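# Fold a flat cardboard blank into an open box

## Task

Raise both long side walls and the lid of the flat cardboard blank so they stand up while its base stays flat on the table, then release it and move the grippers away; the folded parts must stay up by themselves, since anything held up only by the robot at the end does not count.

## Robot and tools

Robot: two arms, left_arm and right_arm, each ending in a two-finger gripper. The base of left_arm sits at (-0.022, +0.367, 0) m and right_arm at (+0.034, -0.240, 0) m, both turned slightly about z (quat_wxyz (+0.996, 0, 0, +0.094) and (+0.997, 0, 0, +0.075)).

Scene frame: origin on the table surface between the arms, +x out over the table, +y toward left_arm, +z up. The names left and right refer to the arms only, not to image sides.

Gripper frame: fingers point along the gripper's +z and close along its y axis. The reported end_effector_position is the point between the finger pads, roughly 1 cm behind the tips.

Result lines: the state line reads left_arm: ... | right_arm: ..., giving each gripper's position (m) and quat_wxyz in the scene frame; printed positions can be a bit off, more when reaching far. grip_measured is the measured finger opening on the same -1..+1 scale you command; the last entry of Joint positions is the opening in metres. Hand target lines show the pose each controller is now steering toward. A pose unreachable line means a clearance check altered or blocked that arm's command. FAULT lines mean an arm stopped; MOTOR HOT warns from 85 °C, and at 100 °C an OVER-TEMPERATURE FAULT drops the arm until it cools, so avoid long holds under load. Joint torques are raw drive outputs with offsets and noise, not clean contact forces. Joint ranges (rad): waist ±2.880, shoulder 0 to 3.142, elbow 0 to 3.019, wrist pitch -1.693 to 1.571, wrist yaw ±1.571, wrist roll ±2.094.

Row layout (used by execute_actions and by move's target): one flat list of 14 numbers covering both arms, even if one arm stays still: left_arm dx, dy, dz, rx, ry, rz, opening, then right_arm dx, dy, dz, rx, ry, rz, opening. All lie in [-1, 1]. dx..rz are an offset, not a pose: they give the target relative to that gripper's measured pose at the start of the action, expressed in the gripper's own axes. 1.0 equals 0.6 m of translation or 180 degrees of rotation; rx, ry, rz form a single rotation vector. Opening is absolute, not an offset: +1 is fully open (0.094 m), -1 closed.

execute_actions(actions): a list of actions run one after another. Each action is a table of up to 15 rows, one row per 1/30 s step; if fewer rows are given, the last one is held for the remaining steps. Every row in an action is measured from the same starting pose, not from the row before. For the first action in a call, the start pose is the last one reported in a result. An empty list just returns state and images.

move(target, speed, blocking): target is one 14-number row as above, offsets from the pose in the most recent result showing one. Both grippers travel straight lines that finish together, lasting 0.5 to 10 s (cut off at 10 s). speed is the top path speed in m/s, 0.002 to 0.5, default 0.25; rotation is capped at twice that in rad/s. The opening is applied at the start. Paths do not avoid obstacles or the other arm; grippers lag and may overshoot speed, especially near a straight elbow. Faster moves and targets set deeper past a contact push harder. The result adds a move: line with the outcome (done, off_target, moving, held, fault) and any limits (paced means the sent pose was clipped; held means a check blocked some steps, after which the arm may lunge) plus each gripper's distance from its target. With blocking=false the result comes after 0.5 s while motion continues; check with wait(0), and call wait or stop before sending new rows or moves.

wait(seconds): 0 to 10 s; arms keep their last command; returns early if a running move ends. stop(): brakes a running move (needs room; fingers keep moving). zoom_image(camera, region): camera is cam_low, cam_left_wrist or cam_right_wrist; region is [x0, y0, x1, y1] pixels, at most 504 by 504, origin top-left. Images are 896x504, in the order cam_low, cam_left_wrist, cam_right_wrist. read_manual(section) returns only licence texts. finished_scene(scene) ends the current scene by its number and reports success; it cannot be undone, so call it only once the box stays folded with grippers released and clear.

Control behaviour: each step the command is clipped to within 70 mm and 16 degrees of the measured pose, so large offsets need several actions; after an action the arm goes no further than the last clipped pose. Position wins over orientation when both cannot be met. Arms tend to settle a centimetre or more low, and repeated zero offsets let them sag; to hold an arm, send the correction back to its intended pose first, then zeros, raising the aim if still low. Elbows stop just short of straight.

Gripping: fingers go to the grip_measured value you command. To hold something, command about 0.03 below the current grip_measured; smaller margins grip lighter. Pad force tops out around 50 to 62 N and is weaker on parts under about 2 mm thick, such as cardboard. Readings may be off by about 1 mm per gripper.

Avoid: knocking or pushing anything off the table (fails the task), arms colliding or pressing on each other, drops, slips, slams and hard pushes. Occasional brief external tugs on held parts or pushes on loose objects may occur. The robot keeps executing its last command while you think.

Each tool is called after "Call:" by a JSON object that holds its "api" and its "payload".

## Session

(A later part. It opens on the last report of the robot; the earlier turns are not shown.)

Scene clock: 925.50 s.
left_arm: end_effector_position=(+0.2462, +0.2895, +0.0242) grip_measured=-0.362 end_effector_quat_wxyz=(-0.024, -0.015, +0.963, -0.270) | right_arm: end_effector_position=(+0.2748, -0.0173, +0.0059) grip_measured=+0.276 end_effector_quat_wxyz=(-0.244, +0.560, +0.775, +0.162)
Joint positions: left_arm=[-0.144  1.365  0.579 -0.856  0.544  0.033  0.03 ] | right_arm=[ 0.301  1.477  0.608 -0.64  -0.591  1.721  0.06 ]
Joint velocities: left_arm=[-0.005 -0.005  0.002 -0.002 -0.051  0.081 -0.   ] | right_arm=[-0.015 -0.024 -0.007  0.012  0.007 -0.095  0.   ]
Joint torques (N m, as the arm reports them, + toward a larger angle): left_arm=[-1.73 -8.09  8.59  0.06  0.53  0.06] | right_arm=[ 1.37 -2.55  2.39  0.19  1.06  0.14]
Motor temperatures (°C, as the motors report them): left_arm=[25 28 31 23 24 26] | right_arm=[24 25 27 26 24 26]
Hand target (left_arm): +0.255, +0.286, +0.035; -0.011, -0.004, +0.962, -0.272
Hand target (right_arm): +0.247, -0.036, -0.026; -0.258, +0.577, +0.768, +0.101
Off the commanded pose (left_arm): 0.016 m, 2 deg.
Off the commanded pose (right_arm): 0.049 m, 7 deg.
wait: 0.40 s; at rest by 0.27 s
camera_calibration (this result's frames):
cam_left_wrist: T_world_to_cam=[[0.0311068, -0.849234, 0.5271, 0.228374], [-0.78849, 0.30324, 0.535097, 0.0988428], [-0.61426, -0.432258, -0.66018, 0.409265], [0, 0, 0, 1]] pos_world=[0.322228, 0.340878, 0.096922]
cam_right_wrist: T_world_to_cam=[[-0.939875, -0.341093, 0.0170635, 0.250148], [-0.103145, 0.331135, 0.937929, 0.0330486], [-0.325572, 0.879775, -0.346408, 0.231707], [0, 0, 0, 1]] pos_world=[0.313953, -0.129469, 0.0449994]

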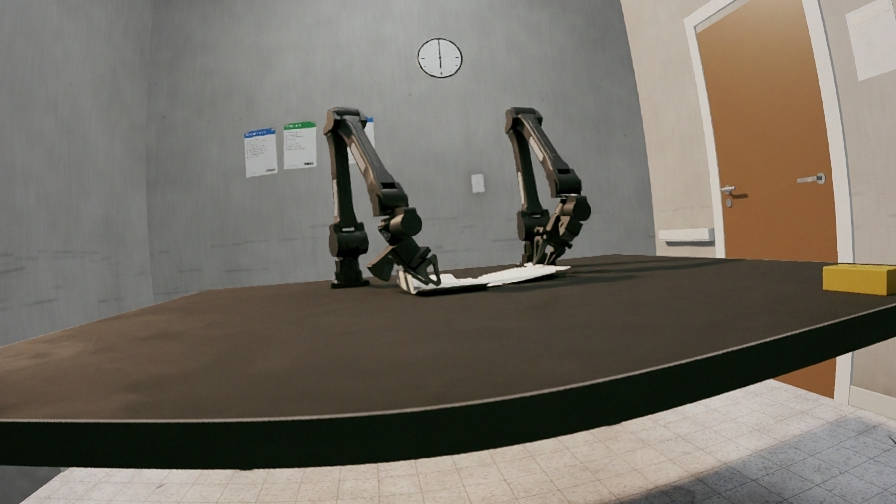

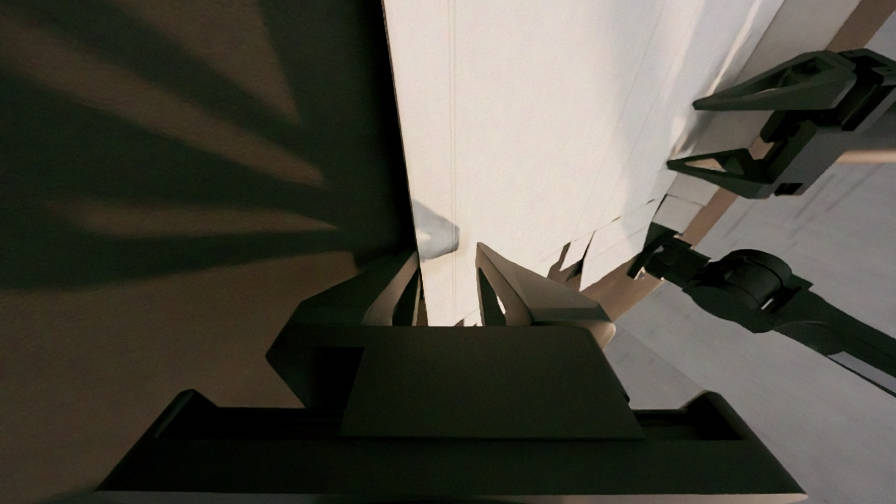

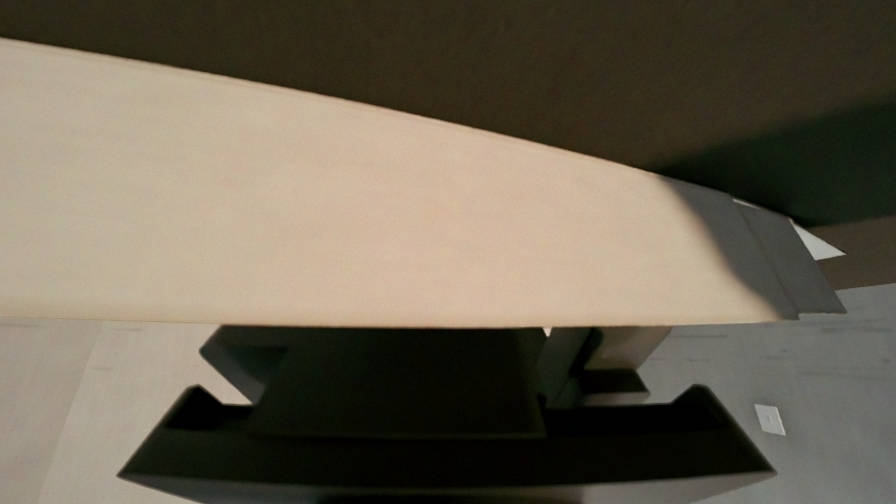

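Call:
{"api": "execute_actions", "payload": {"actions": [[[-0.0006,-0.0091,-0.0082,0.006,-0.0018,-0.0002,-0.362,-0.049,-0.048,0.045,0.031,-0.015,0.022,0.277],[-0.001,-0.016,-0.0144,0.0105,-0.0031,-0.0004,-0.362,-0.049,-0.048,0.045,0.031,-0.015,0.022,0.277],[-0.0015,-0.024,-0.0216,0.0158,-0.0046,-0.0006,-0.362,-0.049,-0.048,0.045,0.031,-0.015,0.022,0.277],[-0.002,-0.032,-0.0288,0.021,-0.0062,-0.0008,-0.362,-0.049,-0.048,0.045,0.031,-0.015,0.022,0.277],[-0.0026,-0.0411,-0.0371,0.027,-0.0079,-0.0011,-0.362,-0.049,-0.048,0.045,0.031,-0.015,0.022,0.277],[-0.0032,-0.0503,-0.0453,0.033,-0.0097,-0.0013,-0.362,-0.049,-0.048,0.045,0.031,-0.015,0.022,0.277],[-0.0038,-0.0594,-0.0536,0.039,-0.0114,-0.0016,-0.362,-0.049,-0.048,0.045,0.031,-0.015,0.022,0.277],[-0.0044,-0.0686,-0.0618,0.045,-0.0132,-0.0018,-0.362,-0.049,-0.048,0.045,0.031,-0.015,0.022,0.277],[-0.005,-0.0777,-0.07,0.051,-0.015,-0.002,-0.362,-0.049,-0.048,0.045,0.031,-0.015,0.022,0.277],[-0.0055,-0.0869,-0.0783,0.057,-0.0167,-0.0023,-0.362,-0.049,-0.048,0.045,0.031,-0.015,0.022,0.277],[-0.0061,-0.0949,-0.0855,0.0623,-0.0183,-0.0025,-0.362,-0.049,-0.048,0.045,0.031,-0.015,0.022,0.277],[-0.0066,-0.1029,-0.0927,0.0675,-0.0198,-0.0027,-0.362,-0.049,-0.048,0.045,0.031,-0.015,0.022,0.277],[-0.0069,-0.1086,-0.0979,0.0713,-0.0209,-0.0029,-0.362,-0.049,-0.048,0.045,0.031,-0.015,0.022,0.277],[-0.0072,-0.112,-0.1009,0.0735,-0.0216,-0.0029,-0.362,-0.049,-0.048,0.045,0.031,-0.015,0.022,0.277],[-0.0073,-0.1143,-0.103,0.075,-0.022,-0.003,-0.362,-0.049,-0.048,0.045,0.031,-0.015,0.022,0.277]]]}}

Call:
{"api": "wait", "payload": {"seconds": 0.4}}

Call:
{"api": "zoom_image", "payload": {"camera": "cam_low", "region": [370, 160, 630, 310]}}

Scene clock: 994.40 s.
left_arm: end_effector_position=(+0.2327, +0.2589, +0.0856) grip_measured=-0.362 end_effector_quat_wxyz=(-0.018, -0.024, +0.926, -0.377) | right_arm: end_effector_position=(+0.2748, -0.0173, +0.0059) grip_measured=+0.276 end_effector_quat_wxyz=(-0.243, +0.560, +0.776, +0.162)
Joint positions: left_arm=[-0.141  1.22   0.584 -1.     0.771  0.021  0.03 ] | right_arm=[ 0.301  1.477  0.608 -0.64  -0.591  1.72   0.06 ]
Joint velocities: left_arm=[ 0.005 -0.269  0.071 -0.217  0.212 -0.125 -0.   ] | right_arm=[ 0.005  0.005 -0.007  0.007 -0.007 -0.051 -0.001]
Joint torques (N m, as the arm reports them, + toward a larger angle): left_arm=[ 0.67 -6.26 12.38  0.26  0.68 -0.06] | right_arm=[ 1.33 -2.5   2.4   0.21  1.08  0.12]
Motor temperatures (°C, as the motors report them): left_arm=[25 28 32 23 24 26] | right_arm=[24 25 27 26 24 26]
Hand target (left_arm): +0.254, +0.263, +0.110; +0.008, -0.031, +0.924, -0.381
Hand target (right_arm): +0.247, -0.036, -0.026; -0.258, +0.576, +0.769, +0.102
Off the commanded pose (left_arm): 0.036 m, 3 deg.
Off the commanded pose (right_arm): 0.049 m, 7 deg.
camera_calibration (this result's frames):
cam_left_wrist: T_world_to_cam=[[0.0470502, -0.708663, 0.703976, 0.115145], [-0.80276, 0.392577, 0.448843, 0.05225], [-0.594444, -0.586242, -0.550415, 0.454104], [0, 0, 0, 1]] pos_world=[0.306466, 0.327302, 0.145434]
cam_right_wrist: T_world_to_cam=[[-0.939665, -0.34169, 0.0166369, 0.250083], [-0.103729, 0.330929, 0.937937, 0.0332055], [-0.32599, 0.879621, -0.346406, 0.231819], [0, 0, 0, 1]] pos_world=[0.314009, -0.129451, 0.0449982]

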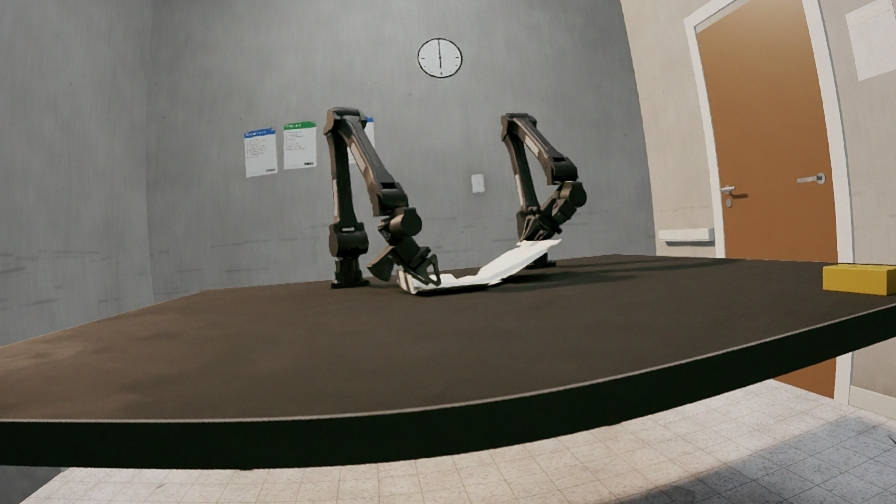

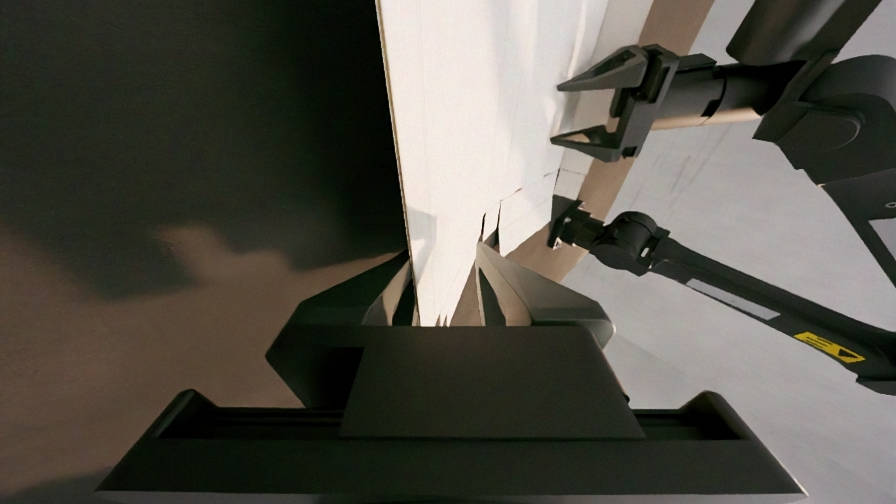

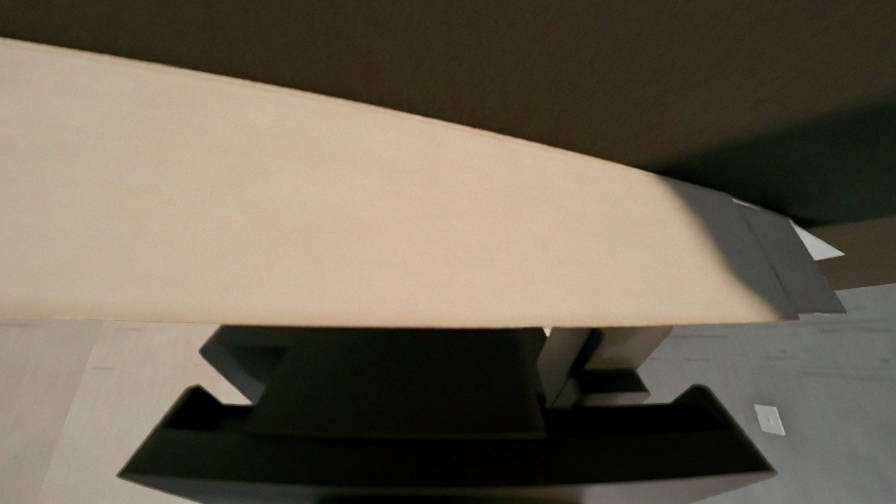

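Scene clock: 994.80 s.
left_arm: end_effector_position=(+0.2341, +0.2588, +0.0917) grip_measured=-0.362 end_effector_quat_wxyz=(-0.015, -0.027, +0.925, -0.379) | right_arm: end_effector_position=(+0.2748, -0.0173, +0.0059) grip_measured=+0.276 end_effector_quat_wxyz=(-0.243, +0.560, +0.776, +0.162)
Joint positions: left_arm=[-0.139  1.206  0.591 -1.013  0.776  0.013  0.03 ] | right_arm=[ 0.301  1.477  0.608 -0.64  -0.591  1.72   0.06 ]
Joint velocities: left_arm=[-0.005 -0.005  0.002 -0.012 -0.007 -0.051  0.001] | right_arm=[-0.015 -0.005 -0.002 -0.012 -0.022 -0.051 -0.   ]
Joint torques (N m, as the arm reports them, + toward a larger angle): left_arm=[ 0.02 -6.22 12.08  0.16  0.64 -0.09] | right_arm=[ 1.34 -2.57  2.41  0.2   1.07  0.12]
Motor temperatures (°C, as the motors report them): left_arm=[25 28 32 23 24 26] | right_arm=[24 25 27 26 24 26]
Hand target (left_arm): +0.254, +0.263, +0.110; +0.008, -0.031, +0.924, -0.381
Hand target (right_arm): +0.247, -0.036, -0.026; -0.258, +0.576, +0.769, +0.102
Off the commanded pose (left_arm): 0.030 m, 3 deg.
Off the commanded pose (right_arm): 0.049 m, 7 deg.
wait: 0.40 s; at rest by 0.23 s
camera_calibration (this result's frames):
cam_left_wrist: T_world_to_cam=[[0.0501547, -0.704872, 0.707559, 0.108679], [-0.807233, 0.388554, 0.444298, 0.0532105], [-0.588098, -0.593449, -0.549508, 0.458531], [0, 0, 0, 1]] pos_world=[0.307164, 0.328044, 0.151428]
cam_right_wrist: T_world_to_cam=[[-0.939665, -0.34169, 0.0166369, 0.250083], [-0.103729, 0.330929, 0.937937, 0.0332055], [-0.32599, 0.879621, -0.346406, 0.231819], [0, 0, 0, 1]] pos_world=[0.314009, -0.129451, 0.0449982]

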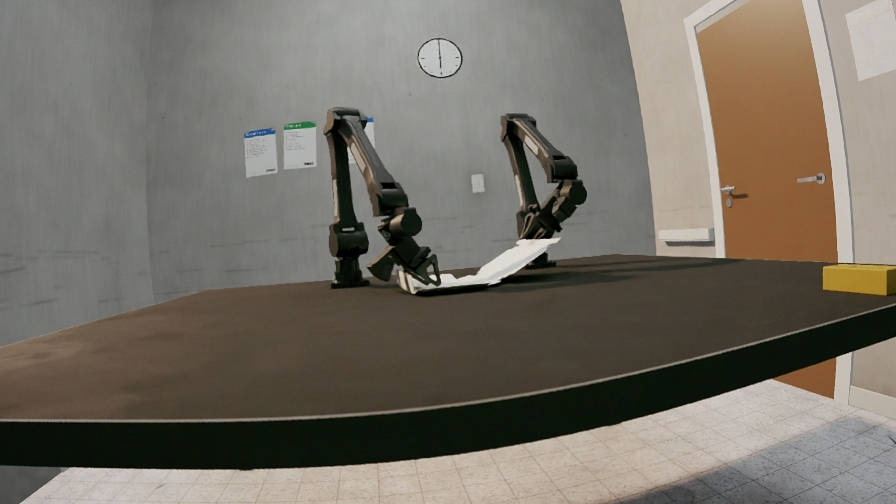

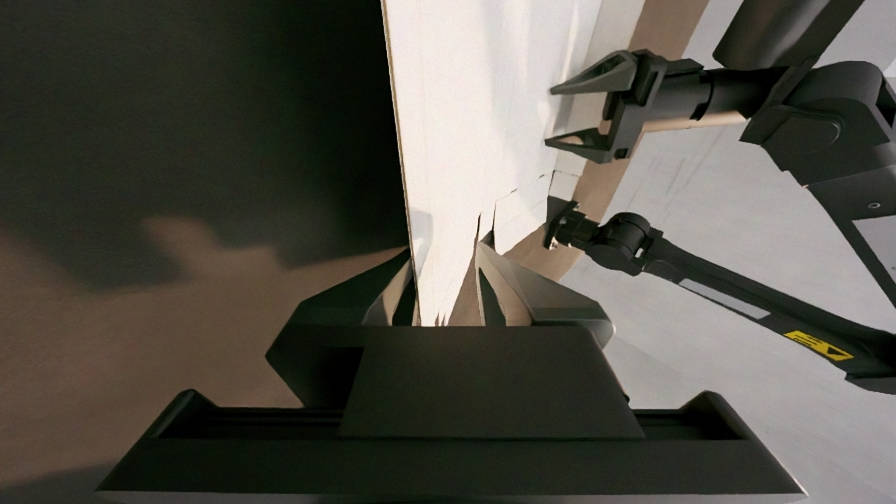

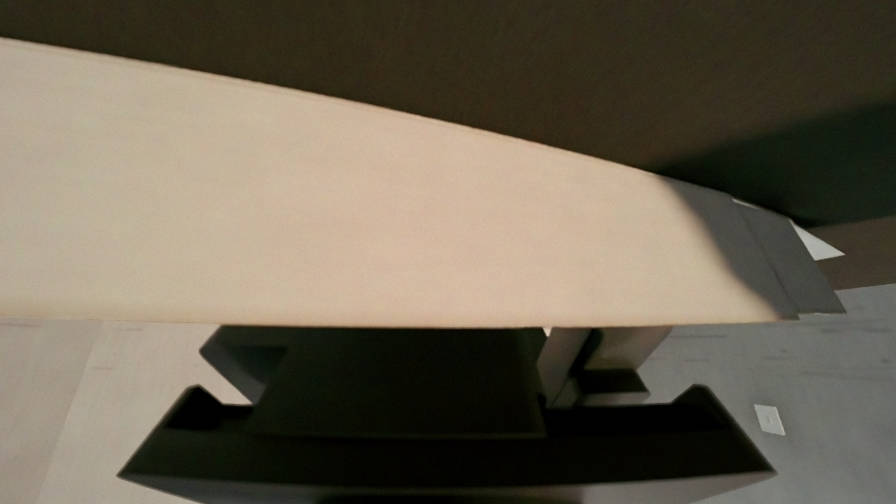

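Region (370, 160, 630, 310) of cam_low's 896x504 image, scaled by 1.938, with more detail than that image has; it fills the top 291 rows of this view, and the rest is white.

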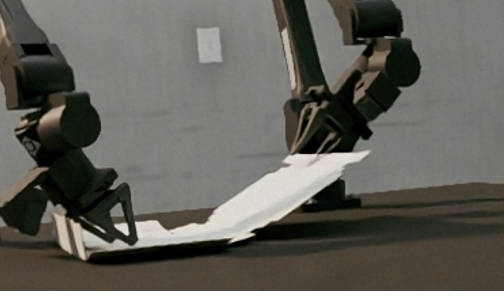

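Call:
{"api": "execute_actions", "payload": {"actions": [[[-0.033,-0.025,-0.0275,0.0044,-0.014,0.0093,-0.362,-0.049,-0.048,0.045,0.031,-0.015,0.022,0.277],[-0.034,-0.0334,-0.0291,0.0086,-0.0147,0.0097,-0.362,-0.049,-0.048,0.045,0.031,-0.015,0.022,0.277],[-0.0354,-0.0451,-0.0313,0.0145,-0.0157,0.0103,-0.362,-0.049,-0.048,0.045,0.031,-0.015,0.022,0.277],[-0.0371,-0.0585,-0.0337,0.0213,-0.0167,0.0109,-0.362,-0.049,-0.048,0.045,0.031,-0.015,0.022,0.277],[-0.0387,-0.0718,-0.0362,0.0281,-0.0178,0.0116,-0.362,-0.049,-0.048,0.045,0.031,-0.015,0.022,0.277],[-0.0405,-0.0869,-0.039,0.0357,-0.019,0.0123,-0.362,-0.049,-0.048,0.045,0.031,-0.015,0.022,0.277],[-0.0424,-0.102,-0.0418,0.0433,-0.0203,0.013,-0.362,-0.049,-0.048,0.045,0.031,-0.015,0.022,0.277],[-0.0442,-0.117,-0.0446,0.0509,-0.0215,0.0137,-0.362,-0.049,-0.048,0.045,0.031,-0.015,0.022,0.277],[-0.046,-0.1321,-0.0474,0.0585,-0.0227,0.0144,-0.362,-0.049,-0.048,0.045,0.031,-0.015,0.022,0.277],[-0.0476,-0.1454,-0.0499,0.0653,-0.0238,0.0151,-0.362,-0.049,-0.048,0.045,0.031,-0.015,0.022,0.277],[-0.0493,-0.1588,-0.0523,0.0721,-0.0248,0.0157,-0.362,-0.049,-0.048,0.045,0.031,-0.015,0.022,0.277],[-0.0505,-0.1689,-0.0542,0.0771,-0.0257,0.0162,-0.362,-0.049,-0.048,0.045,0.031,-0.015,0.022,0.277],[-0.0515,-0.1772,-0.0558,0.0814,-0.0263,0.0166,-0.362,-0.049,-0.048,0.045,0.031,-0.015,0.022,0.277],[-0.0521,-0.1823,-0.0567,0.0839,-0.0267,0.0168,-0.362,-0.049,-0.048,0.045,0.031,-0.015,0.022,0.277],[-0.0525,-0.1856,-0.0573,0.0856,-0.027,0.017,-0.362,-0.049,-0.048,0.045,0.031,-0.015,0.022,0.277]]]}}

Call:
{"api": "wait", "payload": {"seconds": 0.4}}

Call:
{"api": "zoom_image", "payload": {"camera": "cam_low", "region": [370, 150, 630, 310]}}

Scene clock: 1015.90 s.
left_arm: end_effector_position=(+0.2479, +0.2136, +0.1639) grip_measured=-0.362 end_effector_quat_wxyz=(+0.010, -0.019, +0.869, -0.494) | right_arm: end_effector_position=(+0.2748, -0.0173, +0.0059) grip_measured=+0.276 end_effector_quat_wxyz=(-0.243, +0.559, +0.776, +0.162)
Joint positions: left_arm=[-0.209  1.117  0.641 -0.988  1.029 -0.126  0.03 ] | right_arm=[ 0.301  1.477  0.608 -0.64  -0.591  1.72   0.06 ]
Joint velocities: left_arm=[-0.2   -0.19   0.139  0.281  0.095 -0.52  -0.001] | right_arm=[-0.024 -0.015 -0.002  0.002 -0.051 -0.037 -0.   ]
Joint torques (N m, as the arm reports them, + toward a larger angle): left_arm=[-1.47 -6.17 13.23  1.43  0.75 -0.02] | right_arm=[ 1.33 -2.5   2.41  0.2   1.08  0.11]
Motor temperatures (°C, as the motors report them): left_arm=[25 28 34 23 24 26] | right_arm=[24 25 27 26 24 26]
Hand target (left_arm): +0.268, +0.207, +0.194; +0.034, -0.017, +0.864, -0.501
Hand target (right_arm): +0.247, -0.036, -0.026; -0.258, +0.576, +0.769, +0.102
Off the commanded pose (left_arm): 0.039 m, 3 deg.
Off the commanded pose (right_arm): 0.049 m, 7 deg.
camera_calibration (this result's frames):
cam_left_wrist: T_world_to_cam=[[0.0120592, -0.504165, 0.863523, -0.0338735], [-0.832394, 0.473445, 0.288044, 0.0635734], [-0.554053, -0.722265, -0.413955, 0.476361], [0, 0, 0, 1]] pos_world=[0.317256, 0.296882, 0.20813]
cam_right_wrist: T_world_to_cam=[[-0.939561, -0.341989, 0.0164237, 0.25005], [-0.104021, 0.330826, 0.937941, 0.0332839], [-0.326199, 0.879544, -0.346405, 0.231875], [0, 0, 0, 1]] pos_world=[0.314036, -0.129441, 0.0449976]

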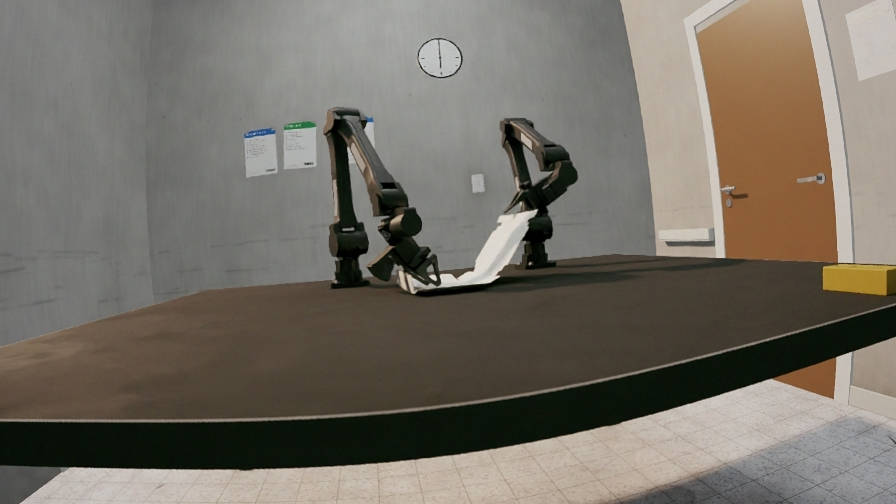

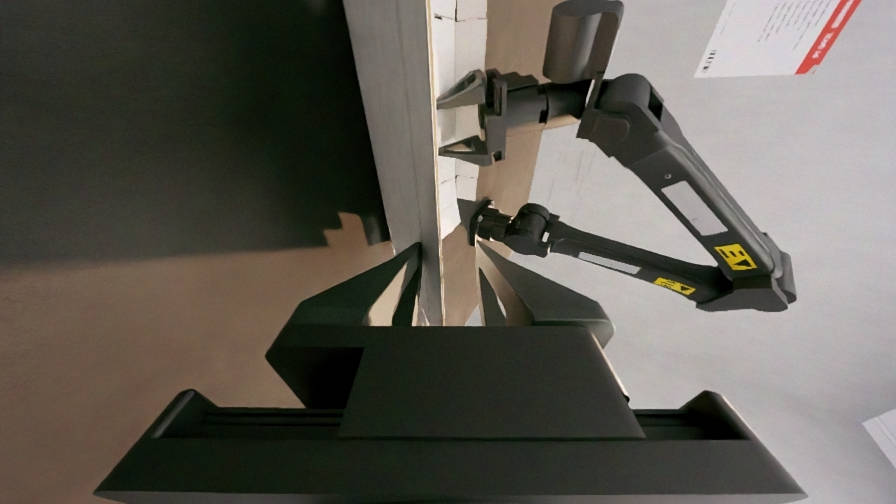

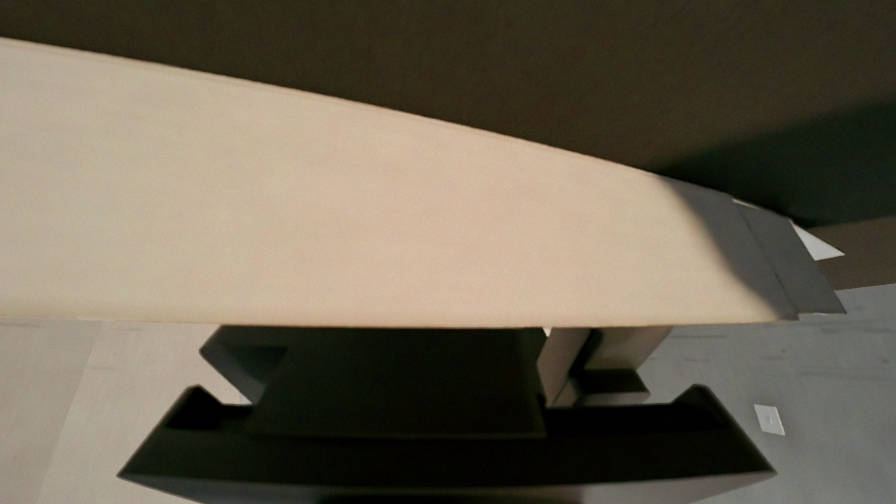

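Scene clock: 1016.30 s.
left_arm: end_effector_position=(+0.2514, +0.2105, +0.1701) grip_measured=-0.362 end_effector_quat_wxyz=(+0.007, -0.033, +0.867, -0.497) | right_arm: end_effector_position=(+0.2748, -0.0173, +0.0059) grip_measured=+0.276 end_effector_quat_wxyz=(-0.243, +0.559, +0.776, +0.162)
Joint positions: left_arm=[-0.219  1.108  0.648 -0.97   1.034 -0.188  0.03 ] | right_arm=[ 0.301  1.477  0.608 -0.64  -0.591  1.72   0.06 ]
Joint velocities: left_arm=[-0.005 -0.005  0.007 -0.017 -0.022  0.051 -0.001] | right_arm=[ 0.005 -0.005 -0.002 -0.007 -0.037 -0.081  0.001]
Joint torques (N m, as the arm reports them, + toward a larger angle): left_arm=[-1.92 -6.14 13.6   1.44  0.78 -0.04] | right_arm=[ 1.28 -2.53  2.42  0.2   1.08  0.12]
Motor temperatures (°C, as the motors report them): left_arm=[25 28 34 23 24 26] | right_arm=[24 25 27 26 24 26]
Hand target (left_arm): +0.268, +0.207, +0.194; +0.034, -0.016, +0.864, -0.501
Hand target (right_arm): +0.247, -0.036, -0.026; -0.258, +0.576, +0.769, +0.102
Off the commanded pose (left_arm): 0.031 m, 4 deg.
Off the commanded pose (right_arm): 0.049 m, 7 deg.
wait: 0.40 s; no rest
camera_calibration (this result's frames):
cam_left_wrist: T_world_to_cam=[[0.0380924, -0.496743, 0.867061, -0.0495593], [-0.837033, 0.45809, 0.299215, 0.068687], [-0.545825, -0.737157, -0.398341, 0.477019], [0, 0, 0, 1]] pos_world=[0.31975, 0.295555, 0.212435]
cam_right_wrist: T_world_to_cam=[[-0.939561, -0.341989, 0.0164237, 0.25005], [-0.104021, 0.330826, 0.937941, 0.0332839], [-0.326199, 0.879544, -0.346405, 0.231875], [0, 0, 0, 1]] pos_world=[0.314036, -0.129441, 0.0449976]

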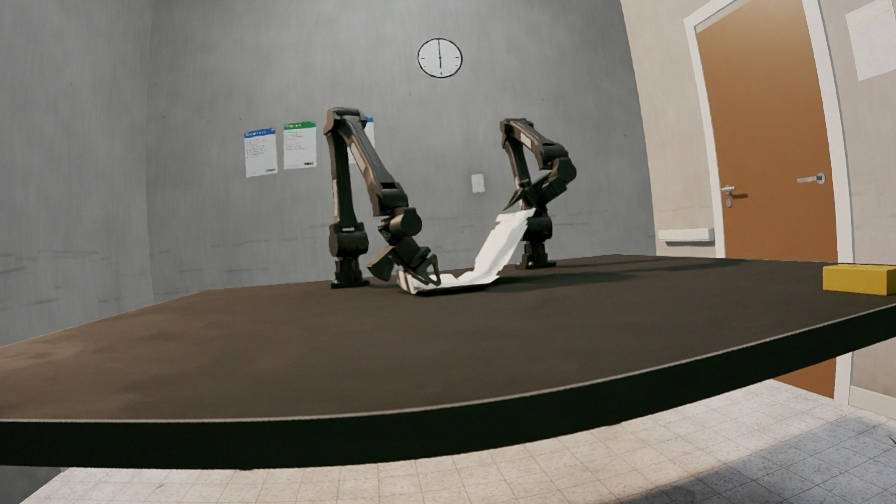

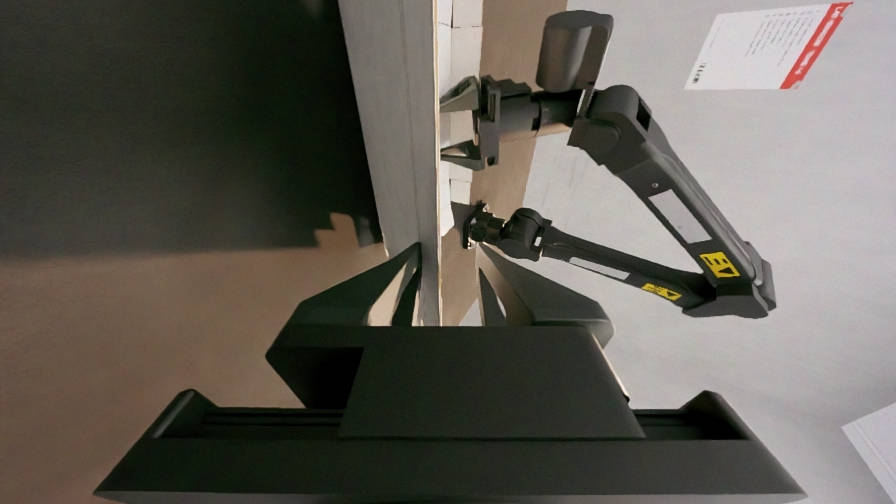

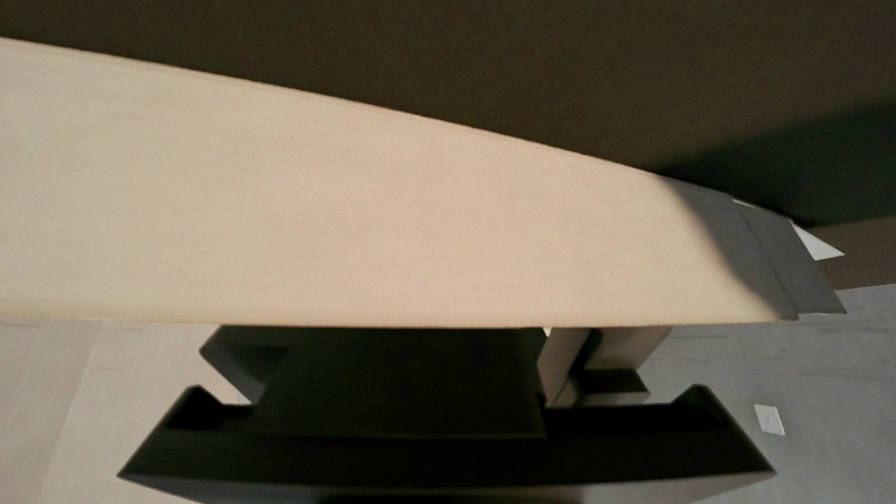

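Region (370, 150, 630, 310) of cam_low's 896x504 image, scaled by 1.938, with more detail than that image has; it fills the top 310 rows of this view, and the rest is white.

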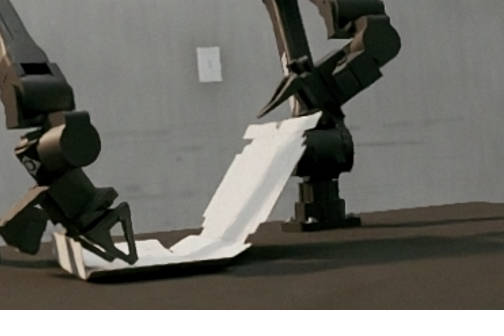

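Call:
{"api": "execute_actions", "payload": {"actions": [[[-0.0151,-0.0269,-0.0032,0.0043,-0.0049,0.0091,-0.345,-0.049,-0.048,0.045,0.031,-0.015,0.022,0.277],[-0.0175,-0.0363,0.0017,0.0072,-0.005,0.0094,-0.324,-0.049,-0.048,0.045,0.031,-0.015,0.022,0.277],[-0.0208,-0.0489,0.0087,0.0114,-0.0051,0.0097,-0.294,-0.049,-0.048,0.045,0.031,-0.015,0.022,0.277],[-0.0246,-0.0628,0.0171,0.0161,-0.0053,0.0101,-0.26,-0.049,-0.048,0.045,0.031,-0.015,0.022,0.277],[-0.0283,-0.0761,0.0259,0.0209,-0.0054,0.0105,-0.226,-0.049,-0.048,0.045,0.031,-0.015,0.022,0.277],[-0.0326,-0.0903,0.036,0.0262,-0.0056,0.011,-0.187,-0.049,-0.048,0.045,0.031,-0.015,0.022,0.277],[-0.0369,-0.1039,0.0467,0.0316,-0.0058,0.0115,-0.149,-0.049,-0.048,0.045,0.031,-0.015,0.022,0.277],[-0.0411,-0.1167,0.0578,0.0369,-0.0059,0.0119,-0.111,-0.049,-0.048,0.045,0.031,-0.015,0.022,0.277],[-0.0454,-0.1287,0.0693,0.0422,-0.0061,0.0124,-0.072,-0.049,-0.048,0.045,0.031,-0.015,0.022,0.277],[-0.0491,-0.1388,0.0799,0.047,-0.0062,0.0128,-0.038,-0.049,-0.048,0.045,0.031,-0.015,0.022,0.277],[-0.0529,-0.1483,0.0909,0.0517,-0.0064,0.0132,-0.004,-0.049,-0.048,0.045,0.031,-0.015,0.022,0.277],[-0.0558,-0.155,0.0993,0.0553,-0.0065,0.0135,0.021,-0.049,-0.048,0.045,0.031,-0.015,0.022,0.277],[-0.0581,-0.1604,0.1065,0.0582,-0.0066,0.0137,0.043,-0.049,-0.048,0.045,0.031,-0.015,0.022,0.277],[-0.0596,-0.1635,0.1109,0.06,-0.0067,0.0139,0.055,-0.049,-0.048,0.045,0.031,-0.015,0.022,0.277],[-0.0605,-0.1655,0.1138,0.0612,-0.0067,0.014,0.064,-0.049,-0.048,0.045,0.031,-0.015,0.022,0.277]]]}}

Call:
{"api": "wait", "payload": {"seconds": 0.5}}

Call:
{"api": "zoom_image", "payload": {"camera": "cam_low", "region": [370, 150, 630, 310]}}

Scene clock: 1082.97 s.
left_arm: end_effector_position=(+0.2658, +0.1231, +0.2026) grip_measured=+0.057 end_effector_quat_wxyz=(+0.016, +0.025, +0.828, -0.560) | right_arm: end_effector_position=(+0.2748, -0.0173, +0.0059) grip_measured=+0.276 end_effector_quat_wxyz=(-0.243, +0.559, +0.776, +0.162)
Joint positions: left_arm=[-0.471  1.121  0.65  -0.495  1.1   -0.602  0.05 ] | right_arm=[ 0.301  1.477  0.608 -0.64  -0.591  1.72   0.06 ]
Joint velocities: left_arm=[-0.396  0.161 -0.007  1.199 -0.139 -0.916  0.009] | right_arm=[-0.005  0.005 -0.007 -0.012  0.037  0.037 -0.001]
Joint torques (N m, as the arm reports them, + toward a larger angle): left_arm=[-1.08 -5.34 13.98  1.93  0.22 -0.06] | right_arm=[ 1.33 -2.5   2.4   0.21  1.08  0.11]
Motor temperatures (°C, as the motors report them): left_arm=[25 27 36 23 25 26] | right_arm=[24 25 27 26 25 26]
Hand target (left_arm): +0.290, +0.108, +0.224; +0.015, -0.002, +0.820, -0.572
Hand target (right_arm): +0.247, -0.036, -0.026; -0.258, +0.576, +0.769, +0.102
Off the commanded pose (left_arm): 0.040 m, 6 deg.
Off the commanded pose (right_arm): 0.049 m, 7 deg.
camera_calibration (this result's frames):
cam_left_wrist: T_world_to_cam=[[-0.0699359, -0.363148, 0.929103, -0.122024], [-0.808521, 0.566175, 0.160435, 0.118232], [-0.584296, -0.73998, -0.333209, 0.430867], [0, 0, 0, 1]] pos_world=[0.338814, 0.20758, 0.237973]
cam_right_wrist: T_world_to_cam=[[-0.939561, -0.341989, 0.0164237, 0.25005], [-0.104021, 0.330826, 0.937941, 0.0332839], [-0.326199, 0.879544, -0.346405, 0.231875], [0, 0, 0, 1]] pos_world=[0.314036, -0.129441, 0.0449976]

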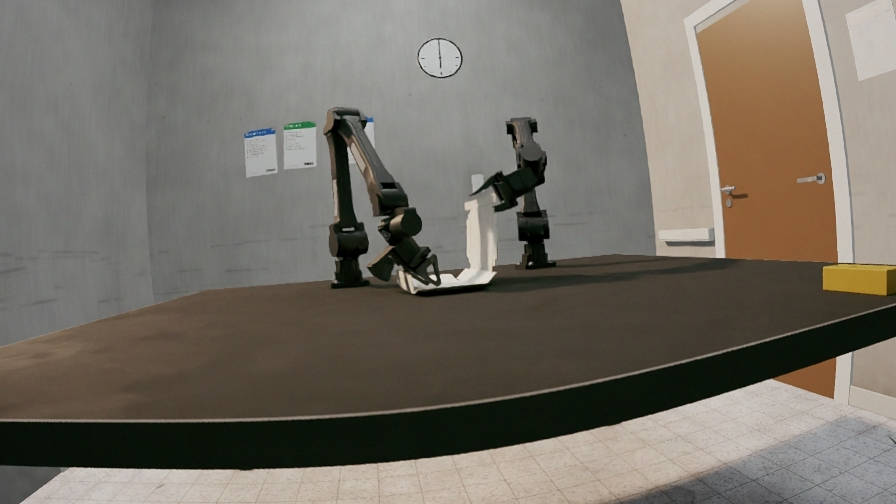

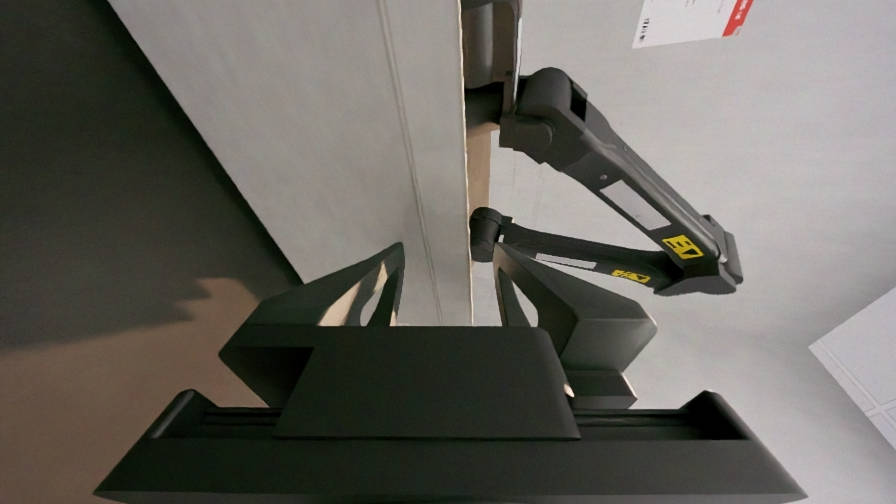

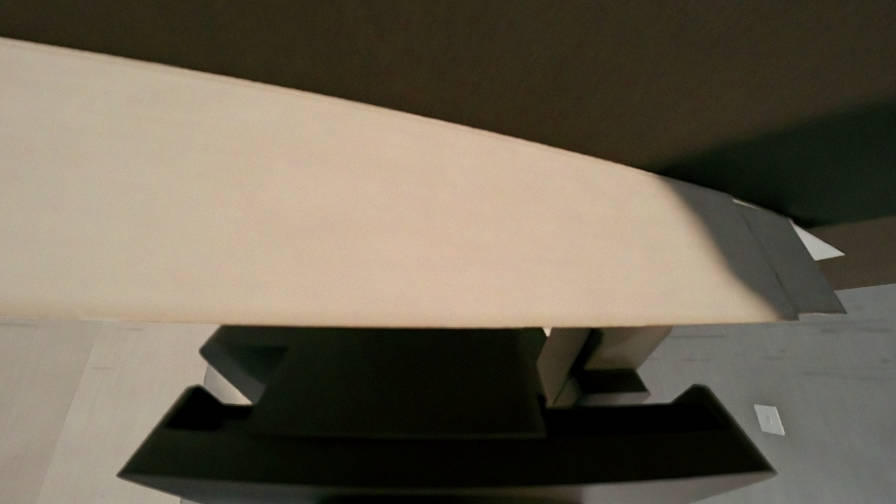

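Scene clock: 1083.47 s.
left_arm: end_effector_position=(+0.2724, +0.1149, +0.2037) grip_measured=+0.062 end_effector_quat_wxyz=(-0.003, -0.011, +0.825, -0.565) | right_arm: end_effector_position=(+0.2748, -0.0173, +0.0059) grip_measured=+0.276 end_effector_quat_wxyz=(-0.243, +0.559, +0.776, +0.162)
Joint positions: left_arm=[-0.49   1.137  0.65  -0.415  1.093 -0.747  0.05 ] | right_arm=[ 0.301  1.477  0.608 -0.64  -0.591  1.72   0.06 ]
Joint velocities: left_arm=[-0.005  0.005  0.007  0.017  0.022 -0.081 -0.   ] | right_arm=[-0.005  0.005  0.012 -0.012  0.037  0.007  0.   ]
Joint torques (N m, as the arm reports them, + toward a larger angle): left_arm=[-1.03 -5.91 14.03  2.32  0.29 -0.04] | right_arm=[ 1.35 -2.51  2.41  0.21  1.08  0.11]
Motor temperatures (°C, as the motors report them): left_arm=[25 27 36 23 25 26] | right_arm=[24 25 27 26 25 26]
Hand target (left_arm): +0.290, +0.108, +0.224; +0.015, -0.002, +0.820, -0.572
Hand target (right_arm): +0.247, -0.036, -0.026; -0.258, +0.576, +0.769, +0.102
Off the commanded pose (left_arm): 0.031 m, 4 deg.
Off the commanded pose (right_arm): 0.049 m, 7 deg.
wait: 0.50 s; no rest
camera_calibration (this result's frames):
cam_left_wrist: T_world_to_cam=[[0.0109176, -0.35164, 0.936071, -0.150365], [-0.81638, 0.537428, 0.211409, 0.123129], [-0.577411, -0.766499, -0.281205, 0.419537], [0, 0, 0, 1]] pos_world=[0.344407, 0.202527, 0.232697]
cam_right_wrist: T_world_to_cam=[[-0.939561, -0.341989, 0.0164237, 0.25005], [-0.104021, 0.330826, 0.937941, 0.0332839], [-0.326199, 0.879544, -0.346405, 0.231875], [0, 0, 0, 1]] pos_world=[0.314036, -0.129441, 0.0449976]

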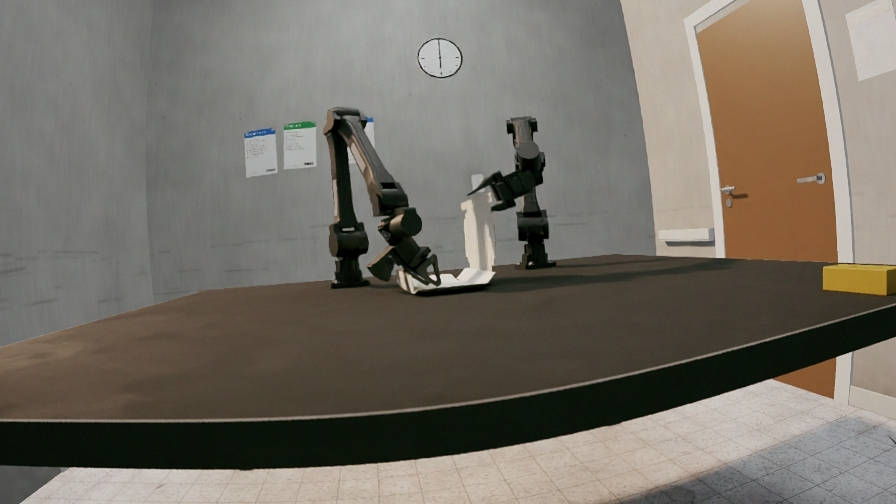

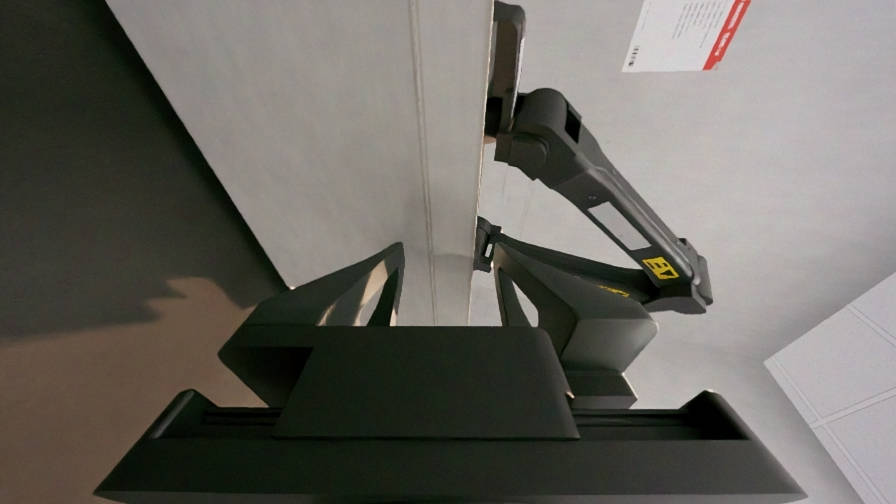

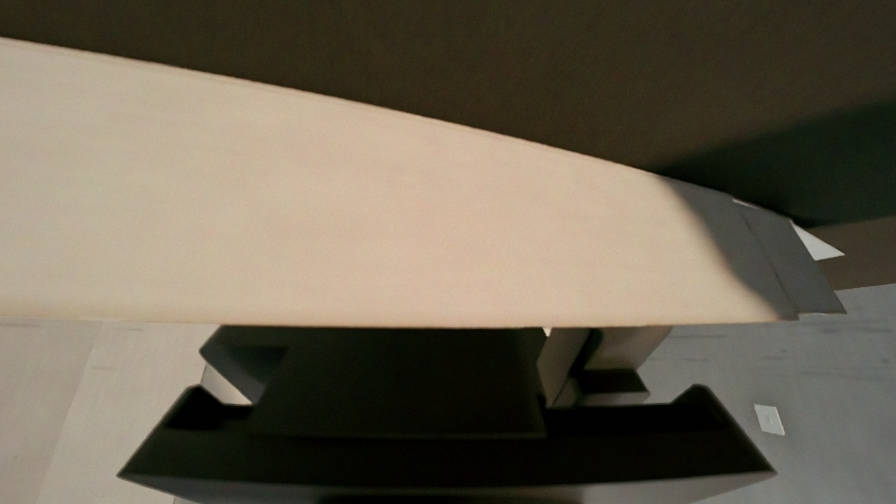

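Region (370, 150, 630, 310) of cam_low's 896x504 image, scaled by 1.938, with more detail than that image has; it fills the top 310 rows of this view, and the rest is white.

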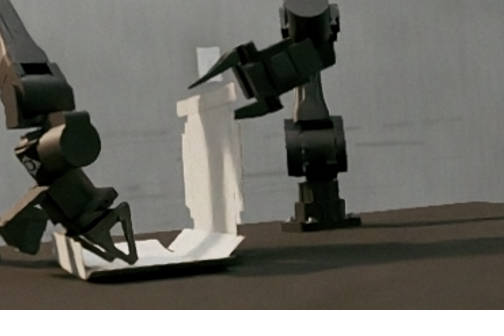

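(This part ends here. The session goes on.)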